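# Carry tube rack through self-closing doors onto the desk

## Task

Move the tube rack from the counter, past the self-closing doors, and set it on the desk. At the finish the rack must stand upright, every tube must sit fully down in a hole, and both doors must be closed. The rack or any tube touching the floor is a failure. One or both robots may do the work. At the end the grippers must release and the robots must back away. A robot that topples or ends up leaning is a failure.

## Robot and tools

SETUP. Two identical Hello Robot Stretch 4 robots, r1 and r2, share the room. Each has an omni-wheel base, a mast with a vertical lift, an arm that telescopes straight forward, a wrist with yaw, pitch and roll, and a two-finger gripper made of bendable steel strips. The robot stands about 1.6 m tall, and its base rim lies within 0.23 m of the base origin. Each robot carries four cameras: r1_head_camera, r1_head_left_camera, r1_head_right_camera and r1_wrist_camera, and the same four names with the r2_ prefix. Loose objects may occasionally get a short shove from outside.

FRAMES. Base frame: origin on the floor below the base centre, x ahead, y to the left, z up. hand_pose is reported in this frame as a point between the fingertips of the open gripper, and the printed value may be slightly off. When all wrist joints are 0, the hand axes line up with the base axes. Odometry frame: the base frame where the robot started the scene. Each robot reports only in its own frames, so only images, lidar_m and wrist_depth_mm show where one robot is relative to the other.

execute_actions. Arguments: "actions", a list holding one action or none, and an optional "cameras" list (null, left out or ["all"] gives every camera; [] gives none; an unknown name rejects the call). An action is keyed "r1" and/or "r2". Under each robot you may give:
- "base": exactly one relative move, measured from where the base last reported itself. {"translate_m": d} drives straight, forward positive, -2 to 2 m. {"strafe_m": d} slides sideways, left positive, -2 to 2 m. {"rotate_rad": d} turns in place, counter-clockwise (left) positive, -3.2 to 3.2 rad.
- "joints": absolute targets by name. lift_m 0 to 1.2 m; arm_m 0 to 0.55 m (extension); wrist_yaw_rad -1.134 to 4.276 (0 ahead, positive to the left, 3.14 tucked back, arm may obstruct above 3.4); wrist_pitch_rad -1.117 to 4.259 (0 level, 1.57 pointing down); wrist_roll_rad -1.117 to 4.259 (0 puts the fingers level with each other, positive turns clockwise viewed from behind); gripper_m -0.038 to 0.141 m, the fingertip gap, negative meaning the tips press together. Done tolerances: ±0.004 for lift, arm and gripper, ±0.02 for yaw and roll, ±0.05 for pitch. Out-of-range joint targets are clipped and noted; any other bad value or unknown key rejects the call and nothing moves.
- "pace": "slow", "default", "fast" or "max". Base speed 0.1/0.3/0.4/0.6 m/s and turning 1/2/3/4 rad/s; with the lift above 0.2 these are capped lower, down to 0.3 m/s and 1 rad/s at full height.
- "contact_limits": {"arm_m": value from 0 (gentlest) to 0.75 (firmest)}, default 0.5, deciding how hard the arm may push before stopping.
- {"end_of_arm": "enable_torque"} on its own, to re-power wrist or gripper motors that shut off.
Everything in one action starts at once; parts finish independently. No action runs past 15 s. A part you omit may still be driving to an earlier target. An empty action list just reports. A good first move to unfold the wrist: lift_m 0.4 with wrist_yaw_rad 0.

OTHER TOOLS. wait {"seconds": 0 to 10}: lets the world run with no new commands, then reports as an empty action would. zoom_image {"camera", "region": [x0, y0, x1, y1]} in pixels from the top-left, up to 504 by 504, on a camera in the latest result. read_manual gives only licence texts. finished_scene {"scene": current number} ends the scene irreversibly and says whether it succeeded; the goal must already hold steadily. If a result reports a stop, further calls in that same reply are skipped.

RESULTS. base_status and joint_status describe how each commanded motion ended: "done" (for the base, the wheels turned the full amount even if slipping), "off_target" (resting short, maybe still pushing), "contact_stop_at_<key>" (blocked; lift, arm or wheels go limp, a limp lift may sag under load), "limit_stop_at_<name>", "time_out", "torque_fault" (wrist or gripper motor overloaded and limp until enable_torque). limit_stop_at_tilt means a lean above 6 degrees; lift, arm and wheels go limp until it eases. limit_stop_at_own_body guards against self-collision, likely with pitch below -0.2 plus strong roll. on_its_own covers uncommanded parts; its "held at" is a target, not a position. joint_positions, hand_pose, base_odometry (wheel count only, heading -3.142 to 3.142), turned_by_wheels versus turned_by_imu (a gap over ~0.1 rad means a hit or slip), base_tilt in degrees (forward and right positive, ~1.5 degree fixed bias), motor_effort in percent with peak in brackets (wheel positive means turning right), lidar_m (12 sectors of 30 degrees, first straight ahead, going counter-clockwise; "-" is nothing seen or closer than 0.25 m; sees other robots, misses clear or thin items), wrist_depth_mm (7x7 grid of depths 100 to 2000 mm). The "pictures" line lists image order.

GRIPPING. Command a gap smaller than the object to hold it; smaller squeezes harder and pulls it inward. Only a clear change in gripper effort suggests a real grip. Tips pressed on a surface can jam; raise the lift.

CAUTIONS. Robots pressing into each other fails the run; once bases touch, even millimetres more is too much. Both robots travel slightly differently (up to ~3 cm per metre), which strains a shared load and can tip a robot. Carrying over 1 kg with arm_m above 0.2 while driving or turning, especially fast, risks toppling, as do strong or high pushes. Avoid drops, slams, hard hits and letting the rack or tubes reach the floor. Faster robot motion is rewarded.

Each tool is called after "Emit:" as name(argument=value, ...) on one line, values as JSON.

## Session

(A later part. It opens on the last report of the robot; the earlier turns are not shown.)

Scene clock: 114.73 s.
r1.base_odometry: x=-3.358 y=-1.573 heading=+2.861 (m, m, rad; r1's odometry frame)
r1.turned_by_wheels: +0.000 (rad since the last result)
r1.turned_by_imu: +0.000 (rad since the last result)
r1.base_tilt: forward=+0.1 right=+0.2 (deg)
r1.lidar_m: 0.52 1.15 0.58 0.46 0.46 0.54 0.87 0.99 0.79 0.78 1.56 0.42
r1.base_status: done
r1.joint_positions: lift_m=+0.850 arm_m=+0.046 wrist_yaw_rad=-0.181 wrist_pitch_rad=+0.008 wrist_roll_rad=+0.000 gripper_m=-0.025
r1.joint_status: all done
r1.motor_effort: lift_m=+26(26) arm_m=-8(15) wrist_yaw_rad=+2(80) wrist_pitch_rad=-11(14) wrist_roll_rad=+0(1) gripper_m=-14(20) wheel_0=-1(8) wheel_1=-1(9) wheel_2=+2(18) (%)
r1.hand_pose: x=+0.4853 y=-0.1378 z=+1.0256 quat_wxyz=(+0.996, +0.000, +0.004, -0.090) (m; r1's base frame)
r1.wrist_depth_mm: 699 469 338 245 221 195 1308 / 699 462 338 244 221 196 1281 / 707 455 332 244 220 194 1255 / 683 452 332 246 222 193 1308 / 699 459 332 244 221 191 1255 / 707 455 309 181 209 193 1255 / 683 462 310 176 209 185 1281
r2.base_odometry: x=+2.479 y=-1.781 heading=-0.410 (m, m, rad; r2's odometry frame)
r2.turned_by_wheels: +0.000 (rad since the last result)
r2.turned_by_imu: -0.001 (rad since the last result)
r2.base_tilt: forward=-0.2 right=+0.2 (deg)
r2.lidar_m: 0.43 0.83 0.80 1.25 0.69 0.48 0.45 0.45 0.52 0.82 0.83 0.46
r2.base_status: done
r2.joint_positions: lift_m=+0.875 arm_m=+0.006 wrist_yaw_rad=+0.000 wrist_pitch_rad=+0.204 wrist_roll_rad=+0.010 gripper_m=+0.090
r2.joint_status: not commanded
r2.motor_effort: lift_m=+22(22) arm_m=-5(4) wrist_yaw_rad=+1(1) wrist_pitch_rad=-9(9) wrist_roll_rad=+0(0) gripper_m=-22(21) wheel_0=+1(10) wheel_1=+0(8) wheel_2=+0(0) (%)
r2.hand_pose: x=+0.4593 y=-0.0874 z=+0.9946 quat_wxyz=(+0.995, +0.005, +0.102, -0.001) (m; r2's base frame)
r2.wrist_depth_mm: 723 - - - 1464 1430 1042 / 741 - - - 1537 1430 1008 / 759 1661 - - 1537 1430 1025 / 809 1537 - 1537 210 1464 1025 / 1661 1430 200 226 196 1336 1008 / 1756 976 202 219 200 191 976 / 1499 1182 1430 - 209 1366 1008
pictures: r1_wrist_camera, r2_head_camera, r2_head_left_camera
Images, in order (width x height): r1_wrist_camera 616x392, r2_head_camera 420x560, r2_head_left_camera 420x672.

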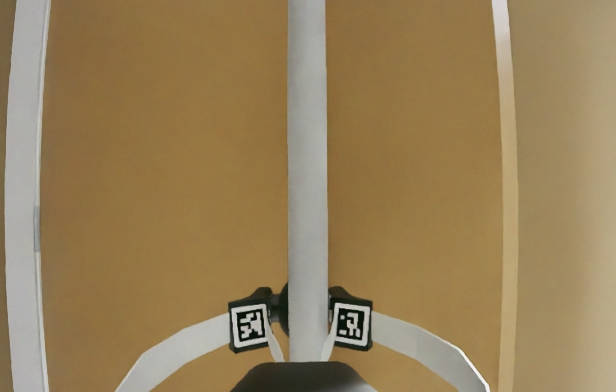

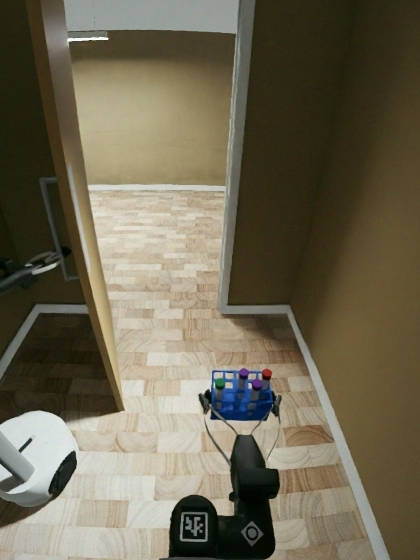

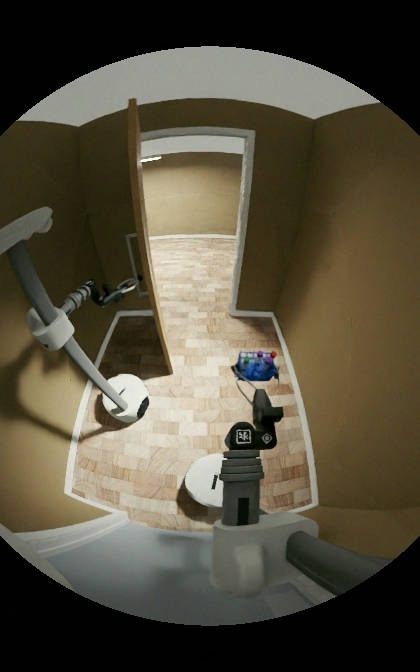

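Emit:
execute_actions(actions=[{"r2":{"base":{"strafe_m":0.24}}}], cameras=["r2_head_camera"])

Scene clock: 117.27 s.
r1.base_odometry: x=-3.358 y=-1.573 heading=+2.861 (m, m, rad; r1's odometry frame)
r1.turned_by_wheels: +0.000 (rad since the last result)
r1.turned_by_imu: -0.001 (rad since the last result)
r1.base_tilt: forward=-0.1 right=+0.2 (deg)
r1.lidar_m: 0.53 1.17 0.59 0.47 0.47 0.53 0.87 0.99 0.61 0.56 1.56 0.45
r1.base_status: not commanded
r1.joint_positions: lift_m=+0.850 arm_m=+0.046 wrist_yaw_rad=-0.181 wrist_pitch_rad=+0.008 wrist_roll_rad=+0.000 gripper_m=-0.025
r1.joint_status: not commanded
r1.motor_effort: lift_m=+26(25) arm_m=-7(8) wrist_yaw_rad=+2(1) wrist_pitch_rad=-10(10) wrist_roll_rad=+1(1) gripper_m=-14(12) wheel_0=-1(1) wheel_1=-1(1) wheel_2=+2(2) (%)
r1.hand_pose: x=+0.4853 y=-0.1378 z=+1.0256 quat_wxyz=(+0.996, +0.000, +0.004, -0.090) (m; r1's base frame)
r1.wrist_depth_mm: 707 469 340 245 220 195 1281 / 707 462 336 245 222 196 1281 / 699 455 332 246 221 195 1281 / 691 452 332 244 222 191 1308 / 699 452 332 244 220 191 1308 / 699 452 309 181 209 193 1281 / 683 459 309 176 208 186 1281
r2.base_odometry: x=+2.575 y=-1.560 heading=-0.410 (m, m, rad; r2's odometry frame)
r2.turned_by_wheels: +0.000 (rad since the last result)
r2.turned_by_imu: -0.001 (rad since the last result)
r2.base_tilt: forward=-0.1 right=+0.2 (deg)
r2.lidar_m: 0.43 0.60 0.60 1.01 0.59 0.50 0.47 0.47 0.60 1.05 1.08 0.45
r2.base_status: done
r2.joint_positions: lift_m=+0.875 arm_m=+0.006 wrist_yaw_rad=+0.000 wrist_pitch_rad=+0.204 wrist_roll_rad=+0.010 gripper_m=+0.090
r2.joint_status: not commanded
r2.motor_effort: lift_m=+22(21) arm_m=-5(5) wrist_yaw_rad=+2(0) wrist_pitch_rad=-9(9) wrist_roll_rad=+0(0) gripper_m=-22(23) wheel_0=+1(10) wheel_1=-1(7) wheel_2=+0(0) (%)
r2.hand_pose: x=+0.4593 y=-0.0874 z=+0.9946 quat_wxyz=(+0.995, +0.005, +0.102, -0.001) (m; r2's base frame)
r2.wrist_depth_mm: 1430 1397 - - 1464 1430 1397 / 1464 1464 - - 1576 1499 1366 / 615 1499 - - 1576 1537 1308 / 1537 1618 741 - 209 1618 1336 / 1618 1708 200 225 197 1708 1308 / 1576 1708 202 220 200 191 1308 / 1464 1464 831 - 208 1576 1336
pictures: r2_head_camera
Images, in order (width x height): r2_head_camera 420x560.

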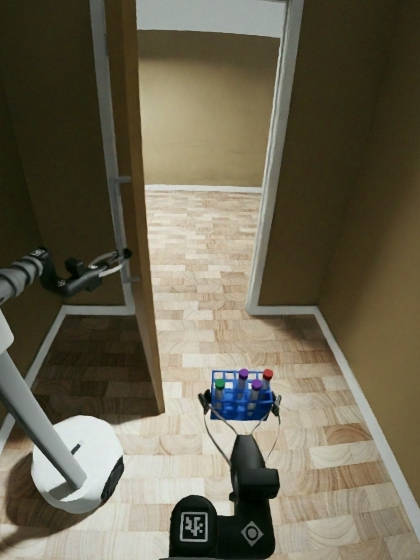

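Emit:
execute_actions(actions=[{"r2":{"base":{"translate_m":2.0}}}], cameras=["r2_head_camera","r2_head_left_camera","r2_head_right_camera","r1_head_right_camera"])

Scene clock: 125.93 s.
r1.base_odometry: x=-3.358 y=-1.573 heading=+2.861 (m, m, rad; r1's odometry frame)
r1.turned_by_wheels: +0.000 (rad since the last result)
r1.turned_by_imu: -0.003 (rad since the last result)
r1.base_tilt: forward=+0.1 right=+0.2 (deg)
r1.lidar_m: 0.53 1.14 0.60 0.47 0.47 0.54 0.86 1.00 1.19 1.56 1.56 0.45
r1.base_status: not commanded
r1.joint_positions: lift_m=+0.850 arm_m=+0.046 wrist_yaw_rad=-0.180 wrist_pitch_rad=+0.006 wrist_roll_rad=+0.000 gripper_m=-0.025
r1.joint_status: not commanded
r1.motor_effort: lift_m=+26(26) arm_m=-7(8) wrist_yaw_rad=+1(7) wrist_pitch_rad=-8(10) wrist_roll_rad=+0(1) gripper_m=-12(12) wheel_0=-3(4) wheel_1=+0(1) wheel_2=+3(4) (%)
r1.hand_pose: x=+0.4852 y=-0.1378 z=+1.0259 quat_wxyz=(+0.996, +0.000, +0.003, -0.090) (m; r1's base frame)
r1.wrist_depth_mm: 707 469 336 245 220 195 1255 / 707 462 334 244 220 196 1255 / 699 452 332 244 221 195 1308 / 676 452 332 243 220 191 1281 / 691 452 330 244 220 192 1281 / 699 455 319 178 209 193 1308 / 691 455 307 176 207 185 1255
r2.base_odometry: x=+4.409 y=-2.358 heading=-0.410 (m, m, rad; r2's odometry frame)
r2.turned_by_wheels: +0.000 (rad since the last result)
r2.turned_by_imu: -0.009 (rad since the last result)
r2.base_tilt: forward=-0.2 right=+0.2 (deg)
r2.lidar_m: 0.41 3.16 2.11 0.54 0.53 0.60 0.93 1.43 0.36 0.35 2.02 0.44
r2.base_status: done
r2.joint_positions: lift_m=+0.875 arm_m=+0.006 wrist_yaw_rad=+0.000 wrist_pitch_rad=+0.203 wrist_roll_rad=+0.010 gripper_m=+0.090
r2.joint_status: not commanded
r2.motor_effort: lift_m=+21(21) arm_m=-4(5) wrist_yaw_rad=+0(6) wrist_pitch_rad=-9(8) wrist_roll_rad=-1(0) gripper_m=-22(24) wheel_0=+1(5) wheel_1=-1(11) wheel_2=+1(11) (%)
r2.hand_pose: x=+0.4593 y=-0.0874 z=+0.9946 quat_wxyz=(+0.995, +0.005, +0.102, -0.001) (m; r2's base frame)
r2.wrist_depth_mm: - - - - - - - / - - - - - - - / - - - - - - - / - - - - 211 - - / - - 199 226 197 - - / 1808 1708 202 220 201 191 1921 / 1499 1499 1430 - 208 1576 1576
pictures: r1_head_right_camera, r2_head_camera, r2_head_left_camera, r2_head_right_camera
Images, in order (width x height): r1_head_right_camera 420x672, r2_head_camera 420x560, r2_head_left_camera 420x672, r2_head_right_camera 420x672.

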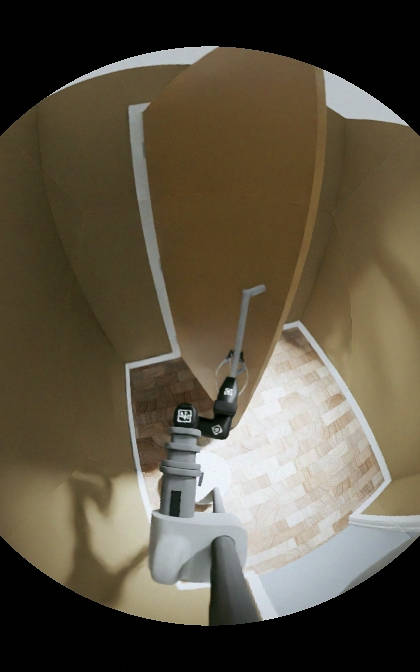

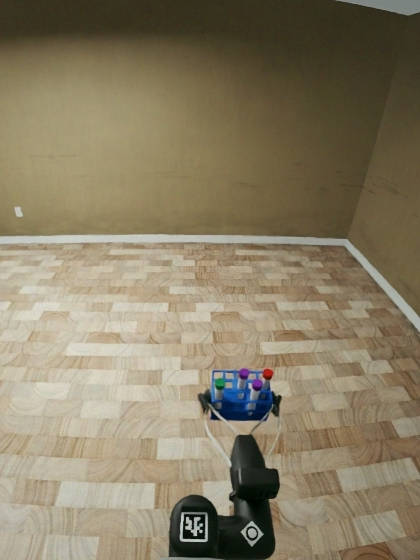

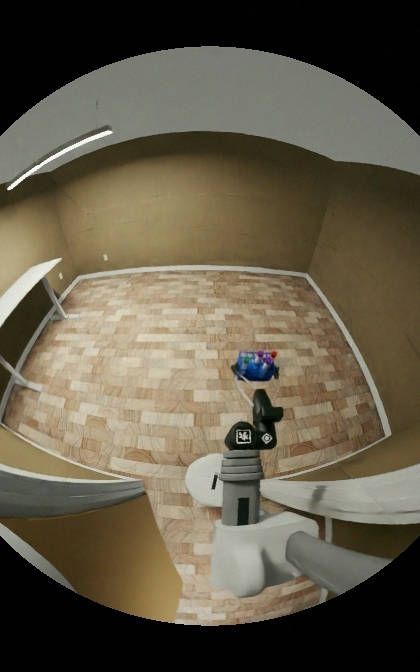

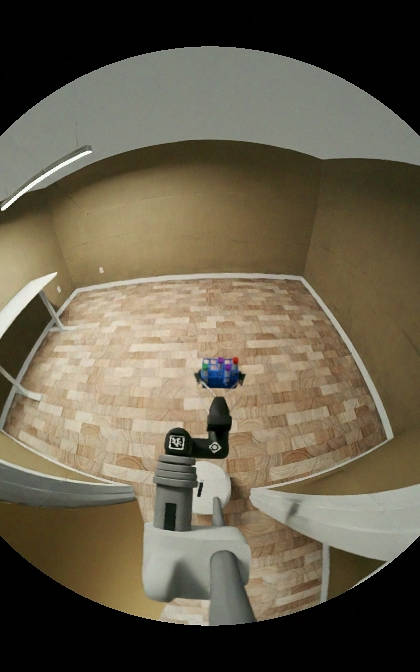

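Emit:
execute_actions(actions=[{"r2":{"base":{"translate_m":0.65}},"r1":{"base":{"strafe_m":-0.125},"joints":{"arm_m":0.14,"wrist_yaw_rad":-0.17}}}], cameras=["r1_wrist_camera"])

Scene clock: 130.07 s.
r1.base_odometry: x=-3.323 y=-1.453 heading=+2.861 (m, m, rad; r1's odometry frame)
r1.turned_by_wheels: +0.000 (rad since the last result)
r1.turned_by_imu: -0.002 (rad since the last result)
r1.base_tilt: forward=+0.2 right=+0.3 (deg)
r1.lidar_m: 0.51 1.00 0.75 0.58 0.58 0.66 0.97 0.96 1.15 1.46 1.43 0.55
r1.base_status: done
r1.joint_positions: lift_m=+0.850 arm_m=+0.139 wrist_yaw_rad=-0.167 wrist_pitch_rad=+0.006 wrist_roll_rad=+0.000 gripper_m=-0.025
r1.joint_status: all done
r1.motor_effort: lift_m=+26(26) arm_m=+5(11) wrist_yaw_rad=-7(20) wrist_pitch_rad=-6(8) wrist_roll_rad=+0(0) gripper_m=-14(18) wheel_0=+0(13) wheel_1=+0(7) wheel_2=+1(4) (%)
r1.hand_pose: x=+0.5798 y=-0.1343 z=+1.0260 quat_wxyz=(+0.996, +0.000, +0.003, -0.084) (m; r1's base frame)
r1.wrist_depth_mm: 459 370 300 241 223 1255 1138 / 459 366 298 240 224 213 1160 / 455 362 297 241 224 208 1160 / 449 364 297 240 222 207 1160 / 452 359 296 237 222 206 1160 / 452 362 283 181 214 206 1138 / 439 359 282 175 211 206 1118
r2.base_odometry: x=+5.005 y=-2.617 heading=-0.410 (m, m, rad; r2's odometry frame)
r2.turned_by_wheels: +0.000 (rad since the last result)
r2.turned_by_imu: -0.003 (rad since the last result)
r2.base_tilt: forward=-0.1 right=+0.1 (deg)
r2.lidar_m: 0.43 2.49 2.16 2.02 1.07 0.92 1.22 0.76 0.94 1.94 1.98 0.44
r2.base_status: done
r2.joint_positions: lift_m=+0.875 arm_m=+0.006 wrist_yaw_rad=+0.000 wrist_pitch_rad=+0.203 wrist_roll_rad=+0.010 gripper_m=+0.090
r2.joint_status: not commanded
r2.motor_effort: lift_m=+21(22) arm_m=-4(4) wrist_yaw_rad=+2(1) wrist_pitch_rad=-9(9) wrist_roll_rad=+0(0) gripper_m=-23(22) wheel_0=+1(9) wheel_1=-1(5) wheel_2=+1(9) (%)
r2.hand_pose: x=+0.4593 y=-0.0874 z=+0.9946 quat_wxyz=(+0.995, +0.005, +0.102, -0.001) (m; r2's base frame)
r2.wrist_depth_mm: - - - - - - - / - - - - - - - / - - - - - - - / - - - - 210 - - / - - 200 226 196 - - / 1808 1756 202 220 200 191 1921 / 1464 1537 1430 - 208 1537 1618
pictures: r1_wrist_camera
Images, in order (width x height): r1_wrist_camera 616x392.

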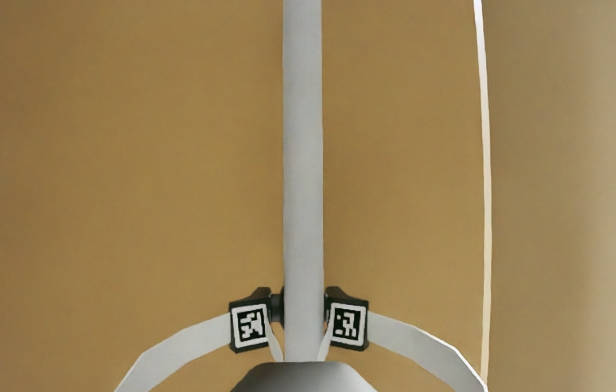

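Emit:
execute_actions(actions=[{"r2":{"base":{"rotate_rad":1.3},"pace":"slow"},"r1":{"base":{"strafe_m":-0.095},"joints":{"arm_m":0.26,"wrist_yaw_rad":-0.165}}}], cameras=["r2_head_camera","r2_wrist_camera"])

Scene clock: 132.90 s.
r1.base_odometry: x=-3.297 y=-1.362 heading=+2.860 (m, m, rad; r1's odometry frame)
r1.turned_by_wheels: -0.001 (rad since the last result)
r1.turned_by_imu: -0.002 (rad since the last result)
r1.base_tilt: forward=-0.1 right=+0.1 (deg)
r1.lidar_m: 0.64 0.97 0.84 0.68 0.67 0.76 0.95 1.00 1.14 1.37 1.37 0.69
r1.base_status: done
r1.joint_positions: lift_m=+0.850 arm_m=+0.259 wrist_yaw_rad=-0.169 wrist_pitch_rad=+0.006 wrist_roll_rad=+0.000 gripper_m=-0.025
r1.joint_status: all done
r1.motor_effort: lift_m=+26(26) arm_m=+6(10) wrist_yaw_rad=+10(15) wrist_pitch_rad=-6(7) wrist_roll_rad=+0(0) gripper_m=-14(16) wheel_0=-7(12) wheel_1=-2(9) wheel_2=-2(3) (%)
r1.hand_pose: x=+0.6995 y=-0.1346 z=+1.0261 quat_wxyz=(+0.996, +0.000, +0.003, -0.084) (m; r1's base frame)
r1.wrist_depth_mm: 342 309 277 242 231 1160 1025 / 342 307 276 243 231 1182 1025 / 343 306 276 242 231 1160 1042 / 340 304 273 241 230 1182 1042 / 340 304 274 241 229 1182 1025 / 340 304 270 183 220 1160 1025 / 336 304 262 150 223 1118 1042
r2.base_odometry: x=+5.005 y=-2.617 heading=+0.890 (m, m, rad; r2's odometry frame)
r2.turned_by_wheels: +1.300 (rad since the last result)
r2.turned_by_imu: +1.310 (rad since the last result)
r2.base_tilt: forward=-0.1 right=+0.2 (deg)
r2.lidar_m: 0.45 1.63 0.92 0.99 0.76 0.78 1.27 1.93 2.17 2.42 2.42 0.44
r2.base_status: done
r2.joint_positions: lift_m=+0.875 arm_m=+0.006 wrist_yaw_rad=+0.000 wrist_pitch_rad=+0.203 wrist_roll_rad=+0.010 gripper_m=+0.090
r2.joint_status: not commanded
r2.motor_effort: lift_m=+22(22) arm_m=-5(4) wrist_yaw_rad=-1(1) wrist_pitch_rad=-8(9) wrist_roll_rad=+0(0) gripper_m=-20(23) wheel_0=-2(7) wheel_1=-1(4) wheel_2=+0(7) (%)
r2.hand_pose: x=+0.4593 y=-0.0874 z=+0.9946 quat_wxyz=(+0.995, +0.005, +0.102, -0.001) (m; r2's base frame)
r2.wrist_depth_mm: - - - - - - - / - - - - - - - / - - - - - - - / - - - - 211 - - / - - 200 226 196 - - / 1756 1756 202 220 200 191 1983 / 1499 1499 1430 - 208 1537 1618
pictures: r2_head_camera, r2_wrist_camera
Images, in order (width x height): r2_head_camera 420x560, r2_wrist_camera 616x392.

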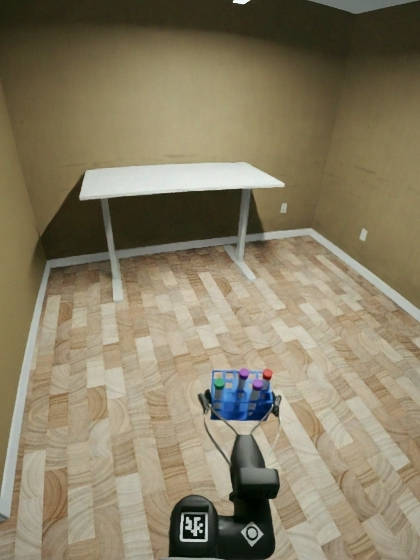

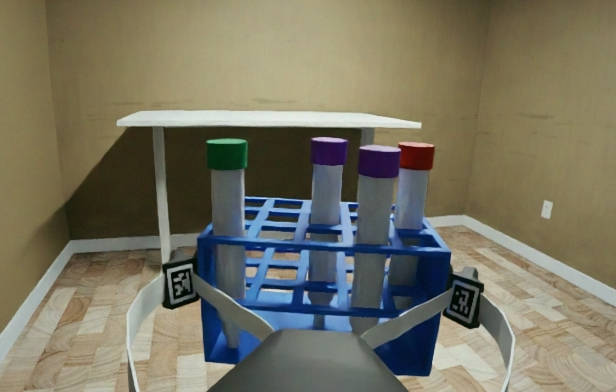

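Emit:
execute_actions(actions=[{"r2":{"base":{"translate_m":1.37},"joints":{"lift_m":1.06,"arm_m":0.1}},"r1":{"base":{"strafe_m":-0.065},"joints":{"arm_m":0.40,"wrist_yaw_rad":-0.155}}}], cameras=["r2_head_camera","r2_wrist_camera"])

Scene clock: 139.80 s.
r1.base_odometry: x=-3.279 y=-1.299 heading=+2.859 (m, m, rad; r1's odometry frame)
r1.turned_by_wheels: -0.002 (rad since the last result)
r1.turned_by_imu: -0.004 (rad since the last result)
r1.base_tilt: forward=+0.1 right=+0.3 (deg)
r1.lidar_m: 0.77 1.04 0.91 0.73 0.73 0.82 0.91 0.98 1.11 1.31 1.28 0.84
r1.base_status: done
r1.joint_positions: lift_m=+0.850 arm_m=+0.399 wrist_yaw_rad=-0.166 wrist_pitch_rad=+0.006 wrist_roll_rad=+0.000 gripper_m=-0.025
r1.joint_status: all done
r1.on_its_own: wrist_yaw_rad is at rest, and its effort (+31) is outside its rest range (-13 to +13)
r1.motor_effort: lift_m=+26(26) arm_m=+7(10) wrist_yaw_rad=+31(33) wrist_pitch_rad=-6(9) wrist_roll_rad=+1(0) gripper_m=-12(14) wheel_0=-11(11) wheel_1=-4(8) wheel_2=-6(7) (%)
r1.hand_pose: x=+0.8398 y=-0.1338 z=+1.0261 quat_wxyz=(+0.997, +0.000, +0.003, -0.083) (m; r1's base frame)
r1.wrist_depth_mm: 278 266 253 242 234 1060 931 / 277 265 253 242 232 1025 917 / 277 264 253 241 231 1025 917 / 276 263 250 240 231 1060 931 / 276 262 249 241 229 1060 931 / 273 262 251 182 225 1025 917 / 272 262 176 167 227 991 917
r2.base_odometry: x=+5.868 y=-1.552 heading=+0.890 (m, m, rad; r2's odometry frame)
r2.turned_by_wheels: +0.000 (rad since the last result)
r2.turned_by_imu: -0.006 (rad since the last result)
r2.base_tilt: forward=-0.1 right=+0.2 (deg)
r2.lidar_m: 0.54 0.69 0.79 1.15 1.13 1.31 2.10 3.22 2.41 1.99 1.98 0.88
r2.base_status: done
r2.joint_positions: lift_m=+1.060 arm_m=+0.099 wrist_yaw_rad=+0.000 wrist_pitch_rad=+0.203 wrist_roll_rad=+0.010 gripper_m=+0.090
r2.joint_status: all done
r2.motor_effort: lift_m=+23(24) arm_m=+5(7) wrist_yaw_rad=-1(1) wrist_pitch_rad=-8(9) wrist_roll_rad=+0(1) gripper_m=-21(22) wheel_0=+2(8) wheel_1=+0(6) wheel_2=+1(8) (%)
r2.hand_pose: x=+0.5526 y=-0.0874 z=+1.1795 quat_wxyz=(+0.995, +0.005, +0.102, -0.001) (m; r2's base frame)
r2.wrist_depth_mm: 976 1008 1078 1160 1255 1366 1430 / 1008 1078 1118 1229 1308 1430 1499 / 1025 1118 1182 1255 1308 1464 1576 / 1078 1118 976 991 211 1537 1661 / 732 759 200 225 197 820 1708 / 544 530 203 220 201 191 1708 / 452 466 477 - 208 1808 1708
pictures: r2_head_camera, r2_wrist_camera
Images, in order (width x height): r2_head_camera 420x560, r2_wrist_camera 616x392.

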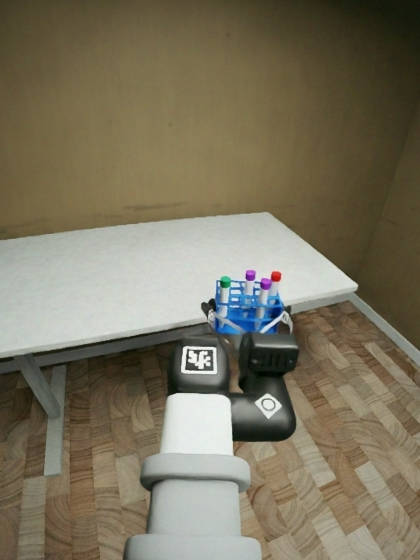

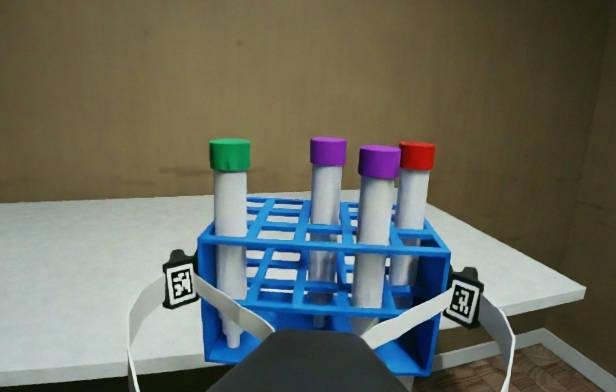

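Emit:
execute_actions(actions=[{"r2":{"joints":{"lift_m":0.92,"arm_m":0.5}},"r1":{"base":{"strafe_m":-0.06},"joints":{"arm_m":0.52,"wrist_yaw_rad":-0.15}}}], cameras=["r2_head_camera","r2_wrist_camera"])

Scene clock: 142.60 s.
r1.base_odometry: x=-3.262 y=-1.242 heading=+2.858 (m, m, rad; r1's odometry frame)
r1.turned_by_wheels: -0.001 (rad since the last result)
r1.turned_by_imu: -0.002 (rad since the last result)
r1.base_tilt: forward=+0.0 right=+0.3 (deg)
r1.lidar_m: 0.92 1.11 0.98 0.80 0.79 0.89 0.91 0.95 1.06 1.26 1.24 1.39
r1.base_status: done
r1.joint_positions: lift_m=+0.850 arm_m=+0.519 wrist_yaw_rad=-0.155 wrist_pitch_rad=+0.006 wrist_roll_rad=+0.000 gripper_m=-0.025
r1.joint_status: all done
r1.on_its_own: wrist_yaw_rad is at rest, and its effort (+14) is outside its rest range (-13 to +13)
r1.motor_effort: lift_m=+26(26) arm_m=+7(8) wrist_yaw_rad=+14(37) wrist_pitch_rad=-8(8) wrist_roll_rad=+0(1) gripper_m=-12(17) wheel_0=-5(11) wheel_1=-4(10) wheel_2=-4(6) (%)
r1.hand_pose: x=+0.9613 y=-0.1308 z=+1.0260 quat_wxyz=(+0.997, +0.000, +0.003, -0.077) (m; r1's base frame)
r1.wrist_depth_mm: 252 250 250 246 245 1008 831 / 252 251 248 246 245 1025 842 / 251 249 248 183 245 976 831 / 249 248 247 181 244 991 854 / 249 247 245 182 245 976 854 / 248 247 244 182 243 991 842 / 248 247 244 146 239 931 842
r2.base_odometry: x=+5.868 y=-1.552 heading=+0.890 (m, m, rad; r2's odometry frame)
r2.turned_by_wheels: +0.000 (rad since the last result)
r2.turned_by_imu: +0.000 (rad since the last result)
r2.base_tilt: forward=-0.2 right=+0.2 (deg)
r2.lidar_m: 0.71 0.70 0.79 1.16 1.14 1.30 2.07 3.23 2.42 1.98 1.98 0.85
r2.base_status: not commanded
r2.joint_positions: lift_m=+0.920 arm_m=+0.499 wrist_yaw_rad=+0.000 wrist_pitch_rad=+0.203 wrist_roll_rad=+0.010 gripper_m=+0.090
r2.joint_status: all done
r2.motor_effort: lift_m=+13(22) arm_m=+5(6) wrist_yaw_rad=+0(1) wrist_pitch_rad=-7(9) wrist_roll_rad=+0(1) gripper_m=-20(21) wheel_0=+2(2) wheel_1=+0(1) wheel_2=+1(2) (%)
r2.hand_pose: x=+0.9526 y=-0.0874 z=+1.0403 quat_wxyz=(+0.995, +0.005, +0.101, +0.000) (m; r2's base frame)
r2.wrist_depth_mm: 683 723 768 809 866 931 1008 / 707 750 798 842 904 976 1060 / 732 768 820 866 917 1025 1118 / 640 654 554 574 210 820 1160 / 424 433 200 226 196 473 480 / 315 307 202 220 200 191 347 / 259 264 252 - 208 271 282
pictures: r2_head_camera, r2_wrist_camera
Images, in order (width x height): r2_head_camera 420x560, r2_wrist_camera 616x392.

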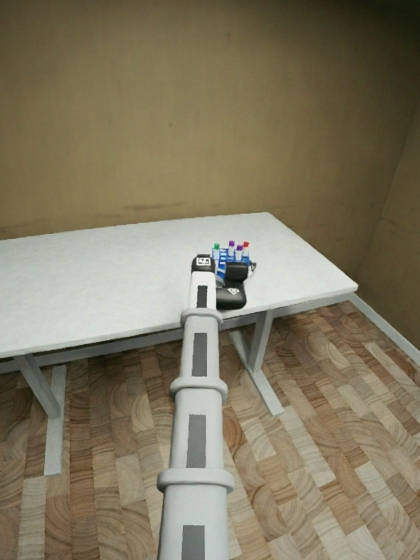

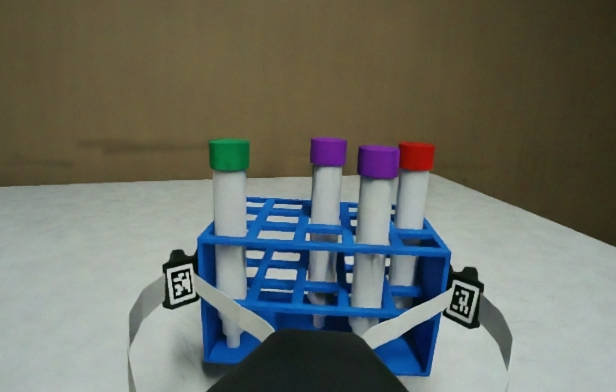

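Emit:
execute_actions(actions=[{"r2":{"joints":{"lift_m":0.882},"pace":"slow"},"r1":{"base":{"translate_m":0.25},"joints":{"wrist_yaw_rad":-0.12}}}], cameras=["r1_wrist_camera","r2_wrist_camera"])

Scene clock: 145.13 s.
r1.base_odometry: x=-3.502 y=-1.171 heading=+2.855 (m, m, rad; r1's odometry frame)
r1.turned_by_wheels: -0.003 (rad since the last result)
r1.turned_by_imu: -0.022 (rad since the last result)
r1.base_tilt: forward=+0.3 right=+0.3 (deg)
r1.lidar_m: 0.90 0.92 1.14 0.89 0.88 0.97 1.17 1.20 1.27 1.16 1.14 1.28
r1.base_status: done
r1.joint_positions: lift_m=+0.850 arm_m=+0.519 wrist_yaw_rad=-0.133 wrist_pitch_rad=+0.006 wrist_roll_rad=+0.000 gripper_m=-0.025
r1.joint_status: all done
r1.on_its_own: wrist_yaw_rad is at rest, and its effort (+36) is outside its rest range (-13 to +13)
r1.motor_effort: lift_m=+25(26) arm_m=+6(7) wrist_yaw_rad=+36(51) wrist_pitch_rad=-7(7) wrist_roll_rad=+0(1) gripper_m=-11(11) wheel_0=-19(20) wheel_1=-9(9) wheel_2=-10(21) (%)
r1.hand_pose: x=+0.9643 y=-0.1248 z=+1.0260 quat_wxyz=(+0.998, +0.000, +0.003, -0.066) (m; r1's base frame)
r1.wrist_depth_mm: 199 209 223 230 255 732 750 / 197 209 222 230 252 715 750 / 197 208 223 230 253 715 741 / 198 209 222 230 252 707 750 / 197 207 221 230 250 699 750 / 195 206 215 189 182 699 741 / 195 203 175 166 245 647 732
r2.base_odometry: x=+5.868 y=-1.552 heading=+0.890 (m, m, rad; r2's odometry frame)
r2.turned_by_wheels: +0.000 (rad since the last result)
r2.turned_by_imu: +0.000 (rad since the last result)
r2.base_tilt: forward=-0.1 right=+0.2 (deg)
r2.lidar_m: 0.71 0.69 0.79 1.14 1.14 1.29 2.10 3.23 2.39 1.97 1.97 0.87
r2.base_status: not commanded
r2.joint_positions: lift_m=+0.882 arm_m=+0.499 wrist_yaw_rad=+0.000 wrist_pitch_rad=+0.203 wrist_roll_rad=+0.010 gripper_m=+0.090
r2.joint_status: all done
r2.motor_effort: lift_m=+13(14) arm_m=+5(5) wrist_yaw_rad=-1(0) wrist_pitch_rad=-9(9) wrist_roll_rad=+0(0) gripper_m=-21(21) wheel_0=+2(2) wheel_1=+0(0) wheel_2=+1(1) (%)
r2.hand_pose: x=+0.9526 y=-0.0874 z=+1.0023 quat_wxyz=(+0.995, +0.005, +0.101, +0.000) (m; r2's base frame)
r2.wrist_depth_mm: 683 707 768 809 878 931 1008 / 707 741 798 854 904 991 1042 / 732 768 809 866 917 1025 1138 / 512 525 445 462 209 603 1138 / 340 349 200 225 197 379 384 / 252 245 202 220 200 191 276 / 208 211 212 - 208 216 -
pictures: r1_wrist_camera, r2_wrist_camera
Images, in order (width x height): r1_wrist_camera 616x392, r2_wrist_camera 616x392.

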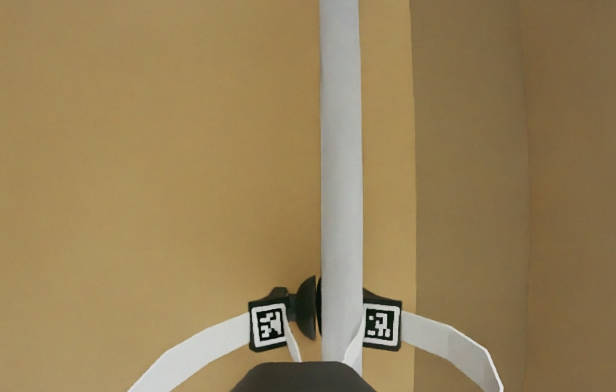

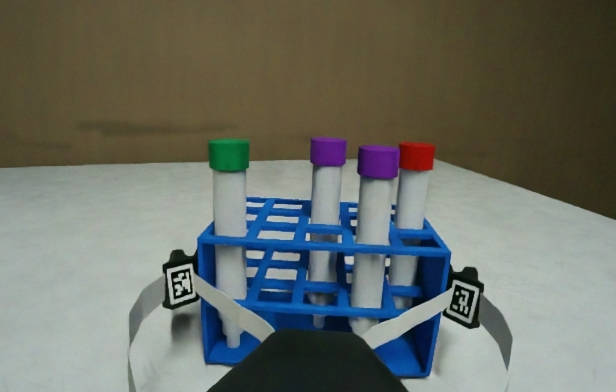

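Emit:
execute_actions(actions=[{"r2":{"joints":{"lift_m":0.876},"pace":"slow"},"r1":{"joints":{"gripper_m":0.08,"wrist_yaw_rad":-0.16}}}], cameras=["r1_wrist_camera","r2_wrist_camera"])

Scene clock: 147.37 s.
r1.base_odometry: x=-3.502 y=-1.171 heading=+2.857 (m, m, rad; r1's odometry frame)
r1.turned_by_wheels: +0.002 (rad since the last result)
r1.turned_by_imu: +0.002 (rad since the last result)
r1.base_tilt: forward=+0.1 right=+0.1 (deg)
r1.lidar_m: 0.99 0.98 1.11 0.89 0.88 0.97 1.16 1.19 1.26 1.16 1.16 1.26
r1.base_status: not commanded
r1.joint_positions: lift_m=+0.850 arm_m=+0.519 wrist_yaw_rad=-0.160 wrist_pitch_rad=+0.006 wrist_roll_rad=+0.000 gripper_m=+0.080
r1.joint_status: all done
r1.motor_effort: lift_m=+26(25) arm_m=+5(6) wrist_yaw_rad=+1(31) wrist_pitch_rad=-6(6) wrist_roll_rad=+1(0) gripper_m=-2(12) wheel_0=-4(19) wheel_1=-2(9) wheel_2=-2(10) (%)
r1.hand_pose: x=+0.9609 y=-0.1323 z=+1.0260 quat_wxyz=(+0.997, +0.000, +0.003, -0.080) (m; r1's base frame)
r1.wrist_depth_mm: 268 293 320 353 597 741 741 / 268 293 320 351 603 732 759 / 270 290 319 351 591 732 750 / 267 290 317 353 585 723 750 / 267 287 317 349 591 707 741 / 267 286 210 349 212 715 732 / 266 278 310 144 574 723 732
r2.base_odometry: x=+5.868 y=-1.552 heading=+0.890 (m, m, rad; r2's odometry frame)
r2.turned_by_wheels: +0.000 (rad since the last result)
r2.turned_by_imu: +0.000 (rad since the last result)
r2.base_tilt: forward=-0.1 right=+0.1 (deg)
r2.lidar_m: 0.70 0.70 0.80 1.13 1.14 1.29 2.09 3.23 2.41 2.00 1.98 0.86
r2.base_status: not commanded
r2.joint_positions: lift_m=+0.876 arm_m=+0.499 wrist_yaw_rad=+0.000 wrist_pitch_rad=+0.201 wrist_roll_rad=+0.010 gripper_m=+0.090
r2.joint_status: all done
r2.motor_effort: lift_m=+12(14) arm_m=+5(5) wrist_yaw_rad=+2(1) wrist_pitch_rad=+0(8) wrist_roll_rad=+0(0) gripper_m=-21(22) wheel_0=+2(2) wheel_1=+1(0) wheel_2=+1(1) (%)
r2.hand_pose: x=+0.9528 y=-0.0874 z=+0.9972 quat_wxyz=(+0.995, +0.005, +0.100, +0.000) (m; r2's base frame)
r2.wrist_depth_mm: 683 715 778 831 866 960 1025 / 715 741 798 842 904 960 1042 / 723 768 809 854 917 1042 1138 / 500 517 439 452 209 597 1138 / 332 343 200 225 196 373 377 / 247 240 203 219 200 191 271 / 203 205 209 - 205 211 -
pictures: r1_wrist_camera, r2_wrist_camera
Images, in order (width x height): r1_wrist_camera 616x392, r2_wrist_camera 616x392.

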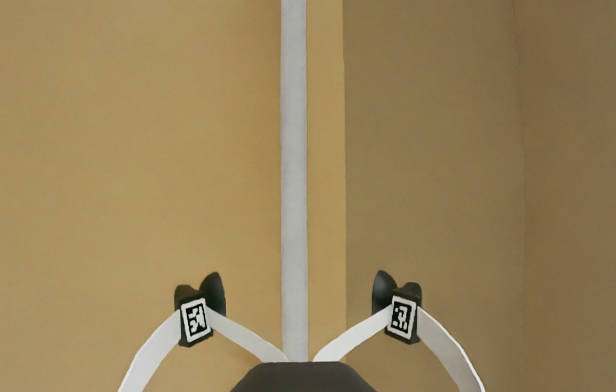

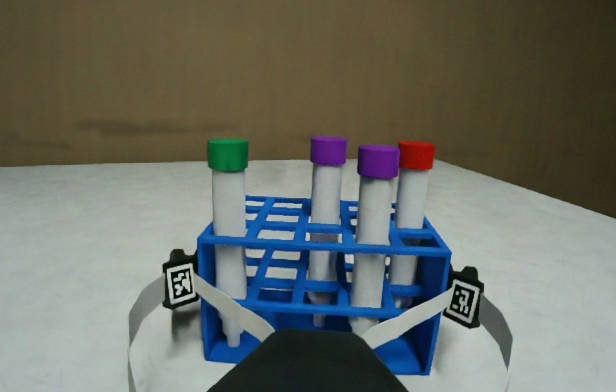

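Touchdown (pitch effort dropped to 0). Release.

Emit:
execute_actions(actions=[{"r2":{"joints":{"gripper_m":0.141}},"r1":{"joints":{"arm_m":0.005}}}], cameras=["r1_wrist_camera","r2_wrist_camera"])

Scene clock: 151.20 s.
r1.base_odometry: x=-3.502 y=-1.171 heading=+2.857 (m, m, rad; r1's odometry frame)
r1.turned_by_wheels: +0.000 (rad since the last result)
r1.turned_by_imu: -0.001 (rad since the last result)
r1.base_tilt: forward=+0.1 right=+0.2 (deg)
r1.lidar_m: 1.07 1.05 1.11 0.87 0.88 1.00 1.14 1.20 1.26 1.17 1.15 1.24
r1.base_status: not commanded
r1.joint_positions: lift_m=+0.850 arm_m=+0.006 wrist_yaw_rad=-0.160 wrist_pitch_rad=+0.006 wrist_roll_rad=+0.000 gripper_m=+0.080
r1.joint_status: all done
r1.motor_effort: lift_m=+26(25) arm_m=-7(7) wrist_yaw_rad=+1(1) wrist_pitch_rad=-7(7) wrist_roll_rad=+0(1) gripper_m=-1(2) wheel_0=-3(3) wheel_1=-2(2) wheel_2=-2(2) (%)
r1.hand_pose: x=+0.4480 y=-0.1323 z=+1.0260 quat_wxyz=(+0.997, +0.000, +0.003, -0.080) (m; r1's base frame)
r1.wrist_depth_mm: 750 831 946 1098 1229 1060 904 / 741 842 946 1078 1255 1078 917 / 759 831 946 1078 1255 1098 917 / 741 831 931 1078 1281 1098 931 / 741 820 931 1078 1229 1098 917 / 741 820 209 1078 211 1078 904 / 732 798 917 144 1229 1008 904
r2.base_odometry: x=+5.868 y=-1.552 heading=+0.890 (m, m, rad; r2's odometry frame)
r2.turned_by_wheels: +0.000 (rad since the last result)
r2.turned_by_imu: -0.001 (rad since the last result)
r2.base_tilt: forward=-0.1 right=+0.2 (deg)
r2.lidar_m: 0.70 0.70 0.79 1.15 1.14 1.28 2.07 3.23 2.42 1.98 1.96 0.84
r2.base_status: not commanded
r2.joint_positions: lift_m=+0.876 arm_m=+0.499 wrist_yaw_rad=+0.000 wrist_pitch_rad=+0.202 wrist_roll_rad=+0.010 gripper_m=+0.141
r2.joint_status: all done
r2.motor_effort: lift_m=+12(12) arm_m=+5(5) wrist_yaw_rad=+1(1) wrist_pitch_rad=-4(4) wrist_roll_rad=+1(0) gripper_m=+2(22) wheel_0=+2(2) wheel_1=+0(0) wheel_2=+1(1) (%)
r2.hand_pose: x=+0.9527 y=-0.0874 z=+0.9969 quat_wxyz=(+0.995, +0.005, +0.101, +0.000) (m; r2's base frame)
r2.wrist_depth_mm: 676 715 768 820 854 946 1008 / 707 741 809 854 904 991 1042 / 741 778 809 866 917 1008 1098 / 500 508 436 243 218 585 1138 / 329 336 209 234 206 368 370 / 244 240 225 205 207 241 267 / 202 201 213 - 213 210 -
pictures: r1_wrist_camera, r2_wrist_camera
Images, in order (width x height): r1_wrist_camera 616x392, r2_wrist_camera 616x392.

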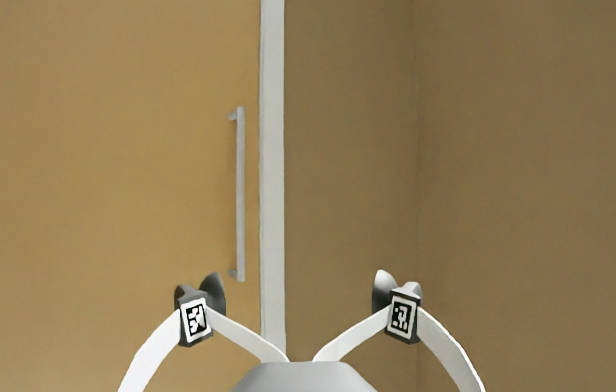

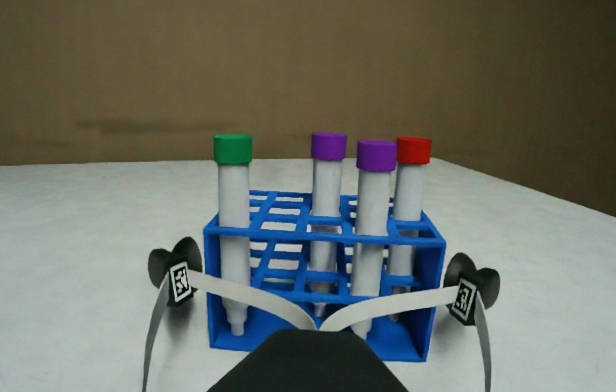

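Emit:
execute_actions(actions=[{"r2":{"base":{"translate_m":-0.3},"joints":{"arm_m":0.05,"lift_m":0.885}},"r1":{"base":{"rotate_rad":-2.8}}}], cameras=["r1_head_camera","r2_wrist_camera","r2_head_camera","r2_head_left_camera"])

Scene clock: 154.37 s.
r1.base_odometry: x=-3.502 y=-1.171 heading=+0.057 (m, m, rad; r1's odometry frame)
r1.turned_by_wheels: -2.800 (rad since the last result)
r1.turned_by_imu: -2.839 (rad since the last result)
r1.base_tilt: forward=+0.2 right=+0.3 (deg)
r1.lidar_m: 1.19 1.24 1.20 1.13 1.19 1.10 1.06 1.09 0.95 0.87 0.89 1.16
r1.base_status: done
r1.joint_positions: lift_m=+0.850 arm_m=+0.006 wrist_yaw_rad=-0.160 wrist_pitch_rad=+0.006 wrist_roll_rad=+0.000 gripper_m=+0.080
r1.joint_status: not commanded
r1.motor_effort: lift_m=+26(25) arm_m=-7(7) wrist_yaw_rad=+0(0) wrist_pitch_rad=-6(8) wrist_roll_rad=+0(1) gripper_m=-3(1) wheel_0=-1(6) wheel_1=+1(8) wheel_2=+0(8) (%)
r1.hand_pose: x=+0.4480 y=-0.1323 z=+1.0260 quat_wxyz=(+0.997, +0.000, +0.003, -0.080) (m; r1's base frame)
r1.wrist_depth_mm: 904 931 991 1008 1025 1060 891 / 904 931 976 1008 1008 1078 917 / 904 946 991 1008 1008 1060 917 / 904 931 1008 1008 1025 1078 931 / 891 931 976 976 1008 1060 931 / 904 917 210 976 212 1060 931 / 891 904 976 144 976 1042 904
r2.base_odometry: x=+5.679 y=-1.786 heading=+0.890 (m, m, rad; r2's odometry frame)
r2.turned_by_wheels: +0.000 (rad since the last result)
r2.turned_by_imu: +0.001 (rad since the last result)
r2.base_tilt: forward=-0.1 right=+0.2 (deg)
r2.lidar_m: 1.00 0.99 1.12 1.07 1.02 1.27 1.88 2.95 2.53 2.10 2.07 1.20
r2.base_status: done
r2.joint_positions: lift_m=+0.885 arm_m=+0.051 wrist_yaw_rad=+0.000 wrist_pitch_rad=+0.202 wrist_roll_rad=+0.010 gripper_m=+0.141
r2.joint_status: all done
r2.motor_effort: lift_m=+22(24) arm_m=-4(5) wrist_yaw_rad=+2(2) wrist_pitch_rad=-5(6) wrist_roll_rad=+0(0) gripper_m=+0(0) wheel_0=-2(9) wheel_1=-1(5) wheel_2=-1(11) (%)
r2.hand_pose: x=+0.5044 y=-0.0875 z=+1.0049 quat_wxyz=(+0.995, +0.005, +0.101, -0.001) (m; r2's base frame)
r2.wrist_depth_mm: 1229 1308 1397 1499 1576 1708 1756 / 1281 1336 1430 1499 1618 1808 1808 / 1078 1118 1160 946 1336 1863 1921 / 1336 1430 1576 1708 1756 1983 1983 / 1430 1499 1618 1708 1863 - 1921 / 1464 1537 1708 1756 1756 1808 1863 / 1464 1464 1576 - 1576 1576 1618
pictures: r1_head_camera, r2_head_camera, r2_head_left_camera, r2_wrist_camera
Images, in order (width x height): r1_head_camera 420x560, r2_head_camera 420x560, r2_head_left_camera 420x672, r2_wrist_camera 616x392.

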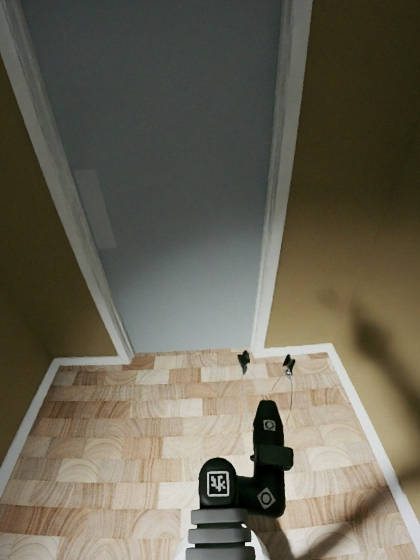

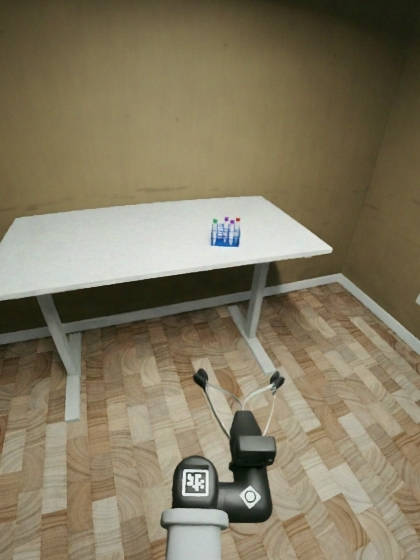

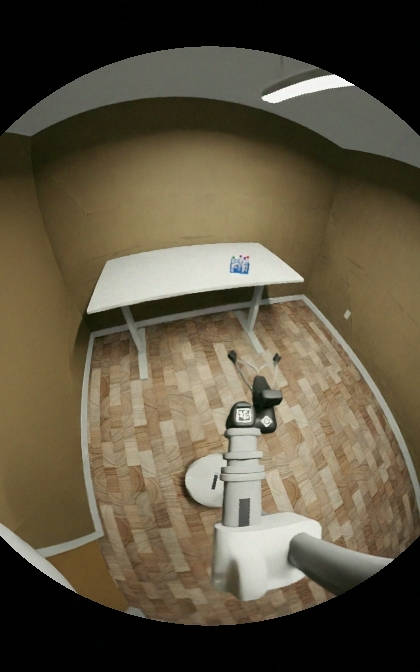

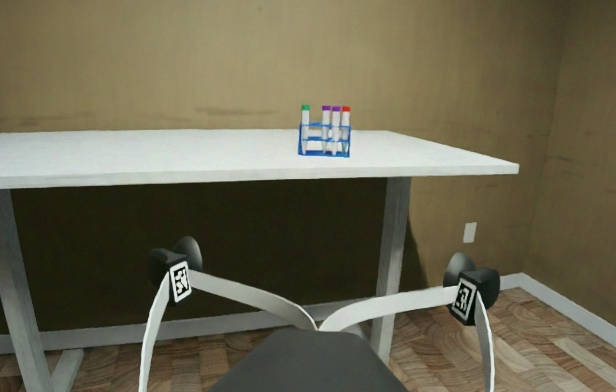

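Emit:
zoom_image(camera="r2_wrist_camera", region=[280, 90, 370, 170])

Region (280, 90, 370, 170) of r2_wrist_camera's 616x392 image, scaled by 5.600.

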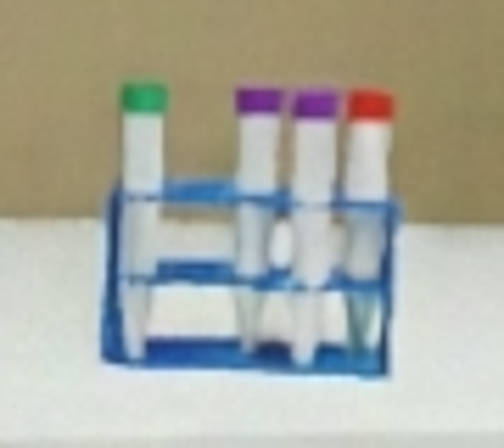

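All seated, both doors shut.

Emit:
finished_scene(scene=2)

The scene is finished: the task was done.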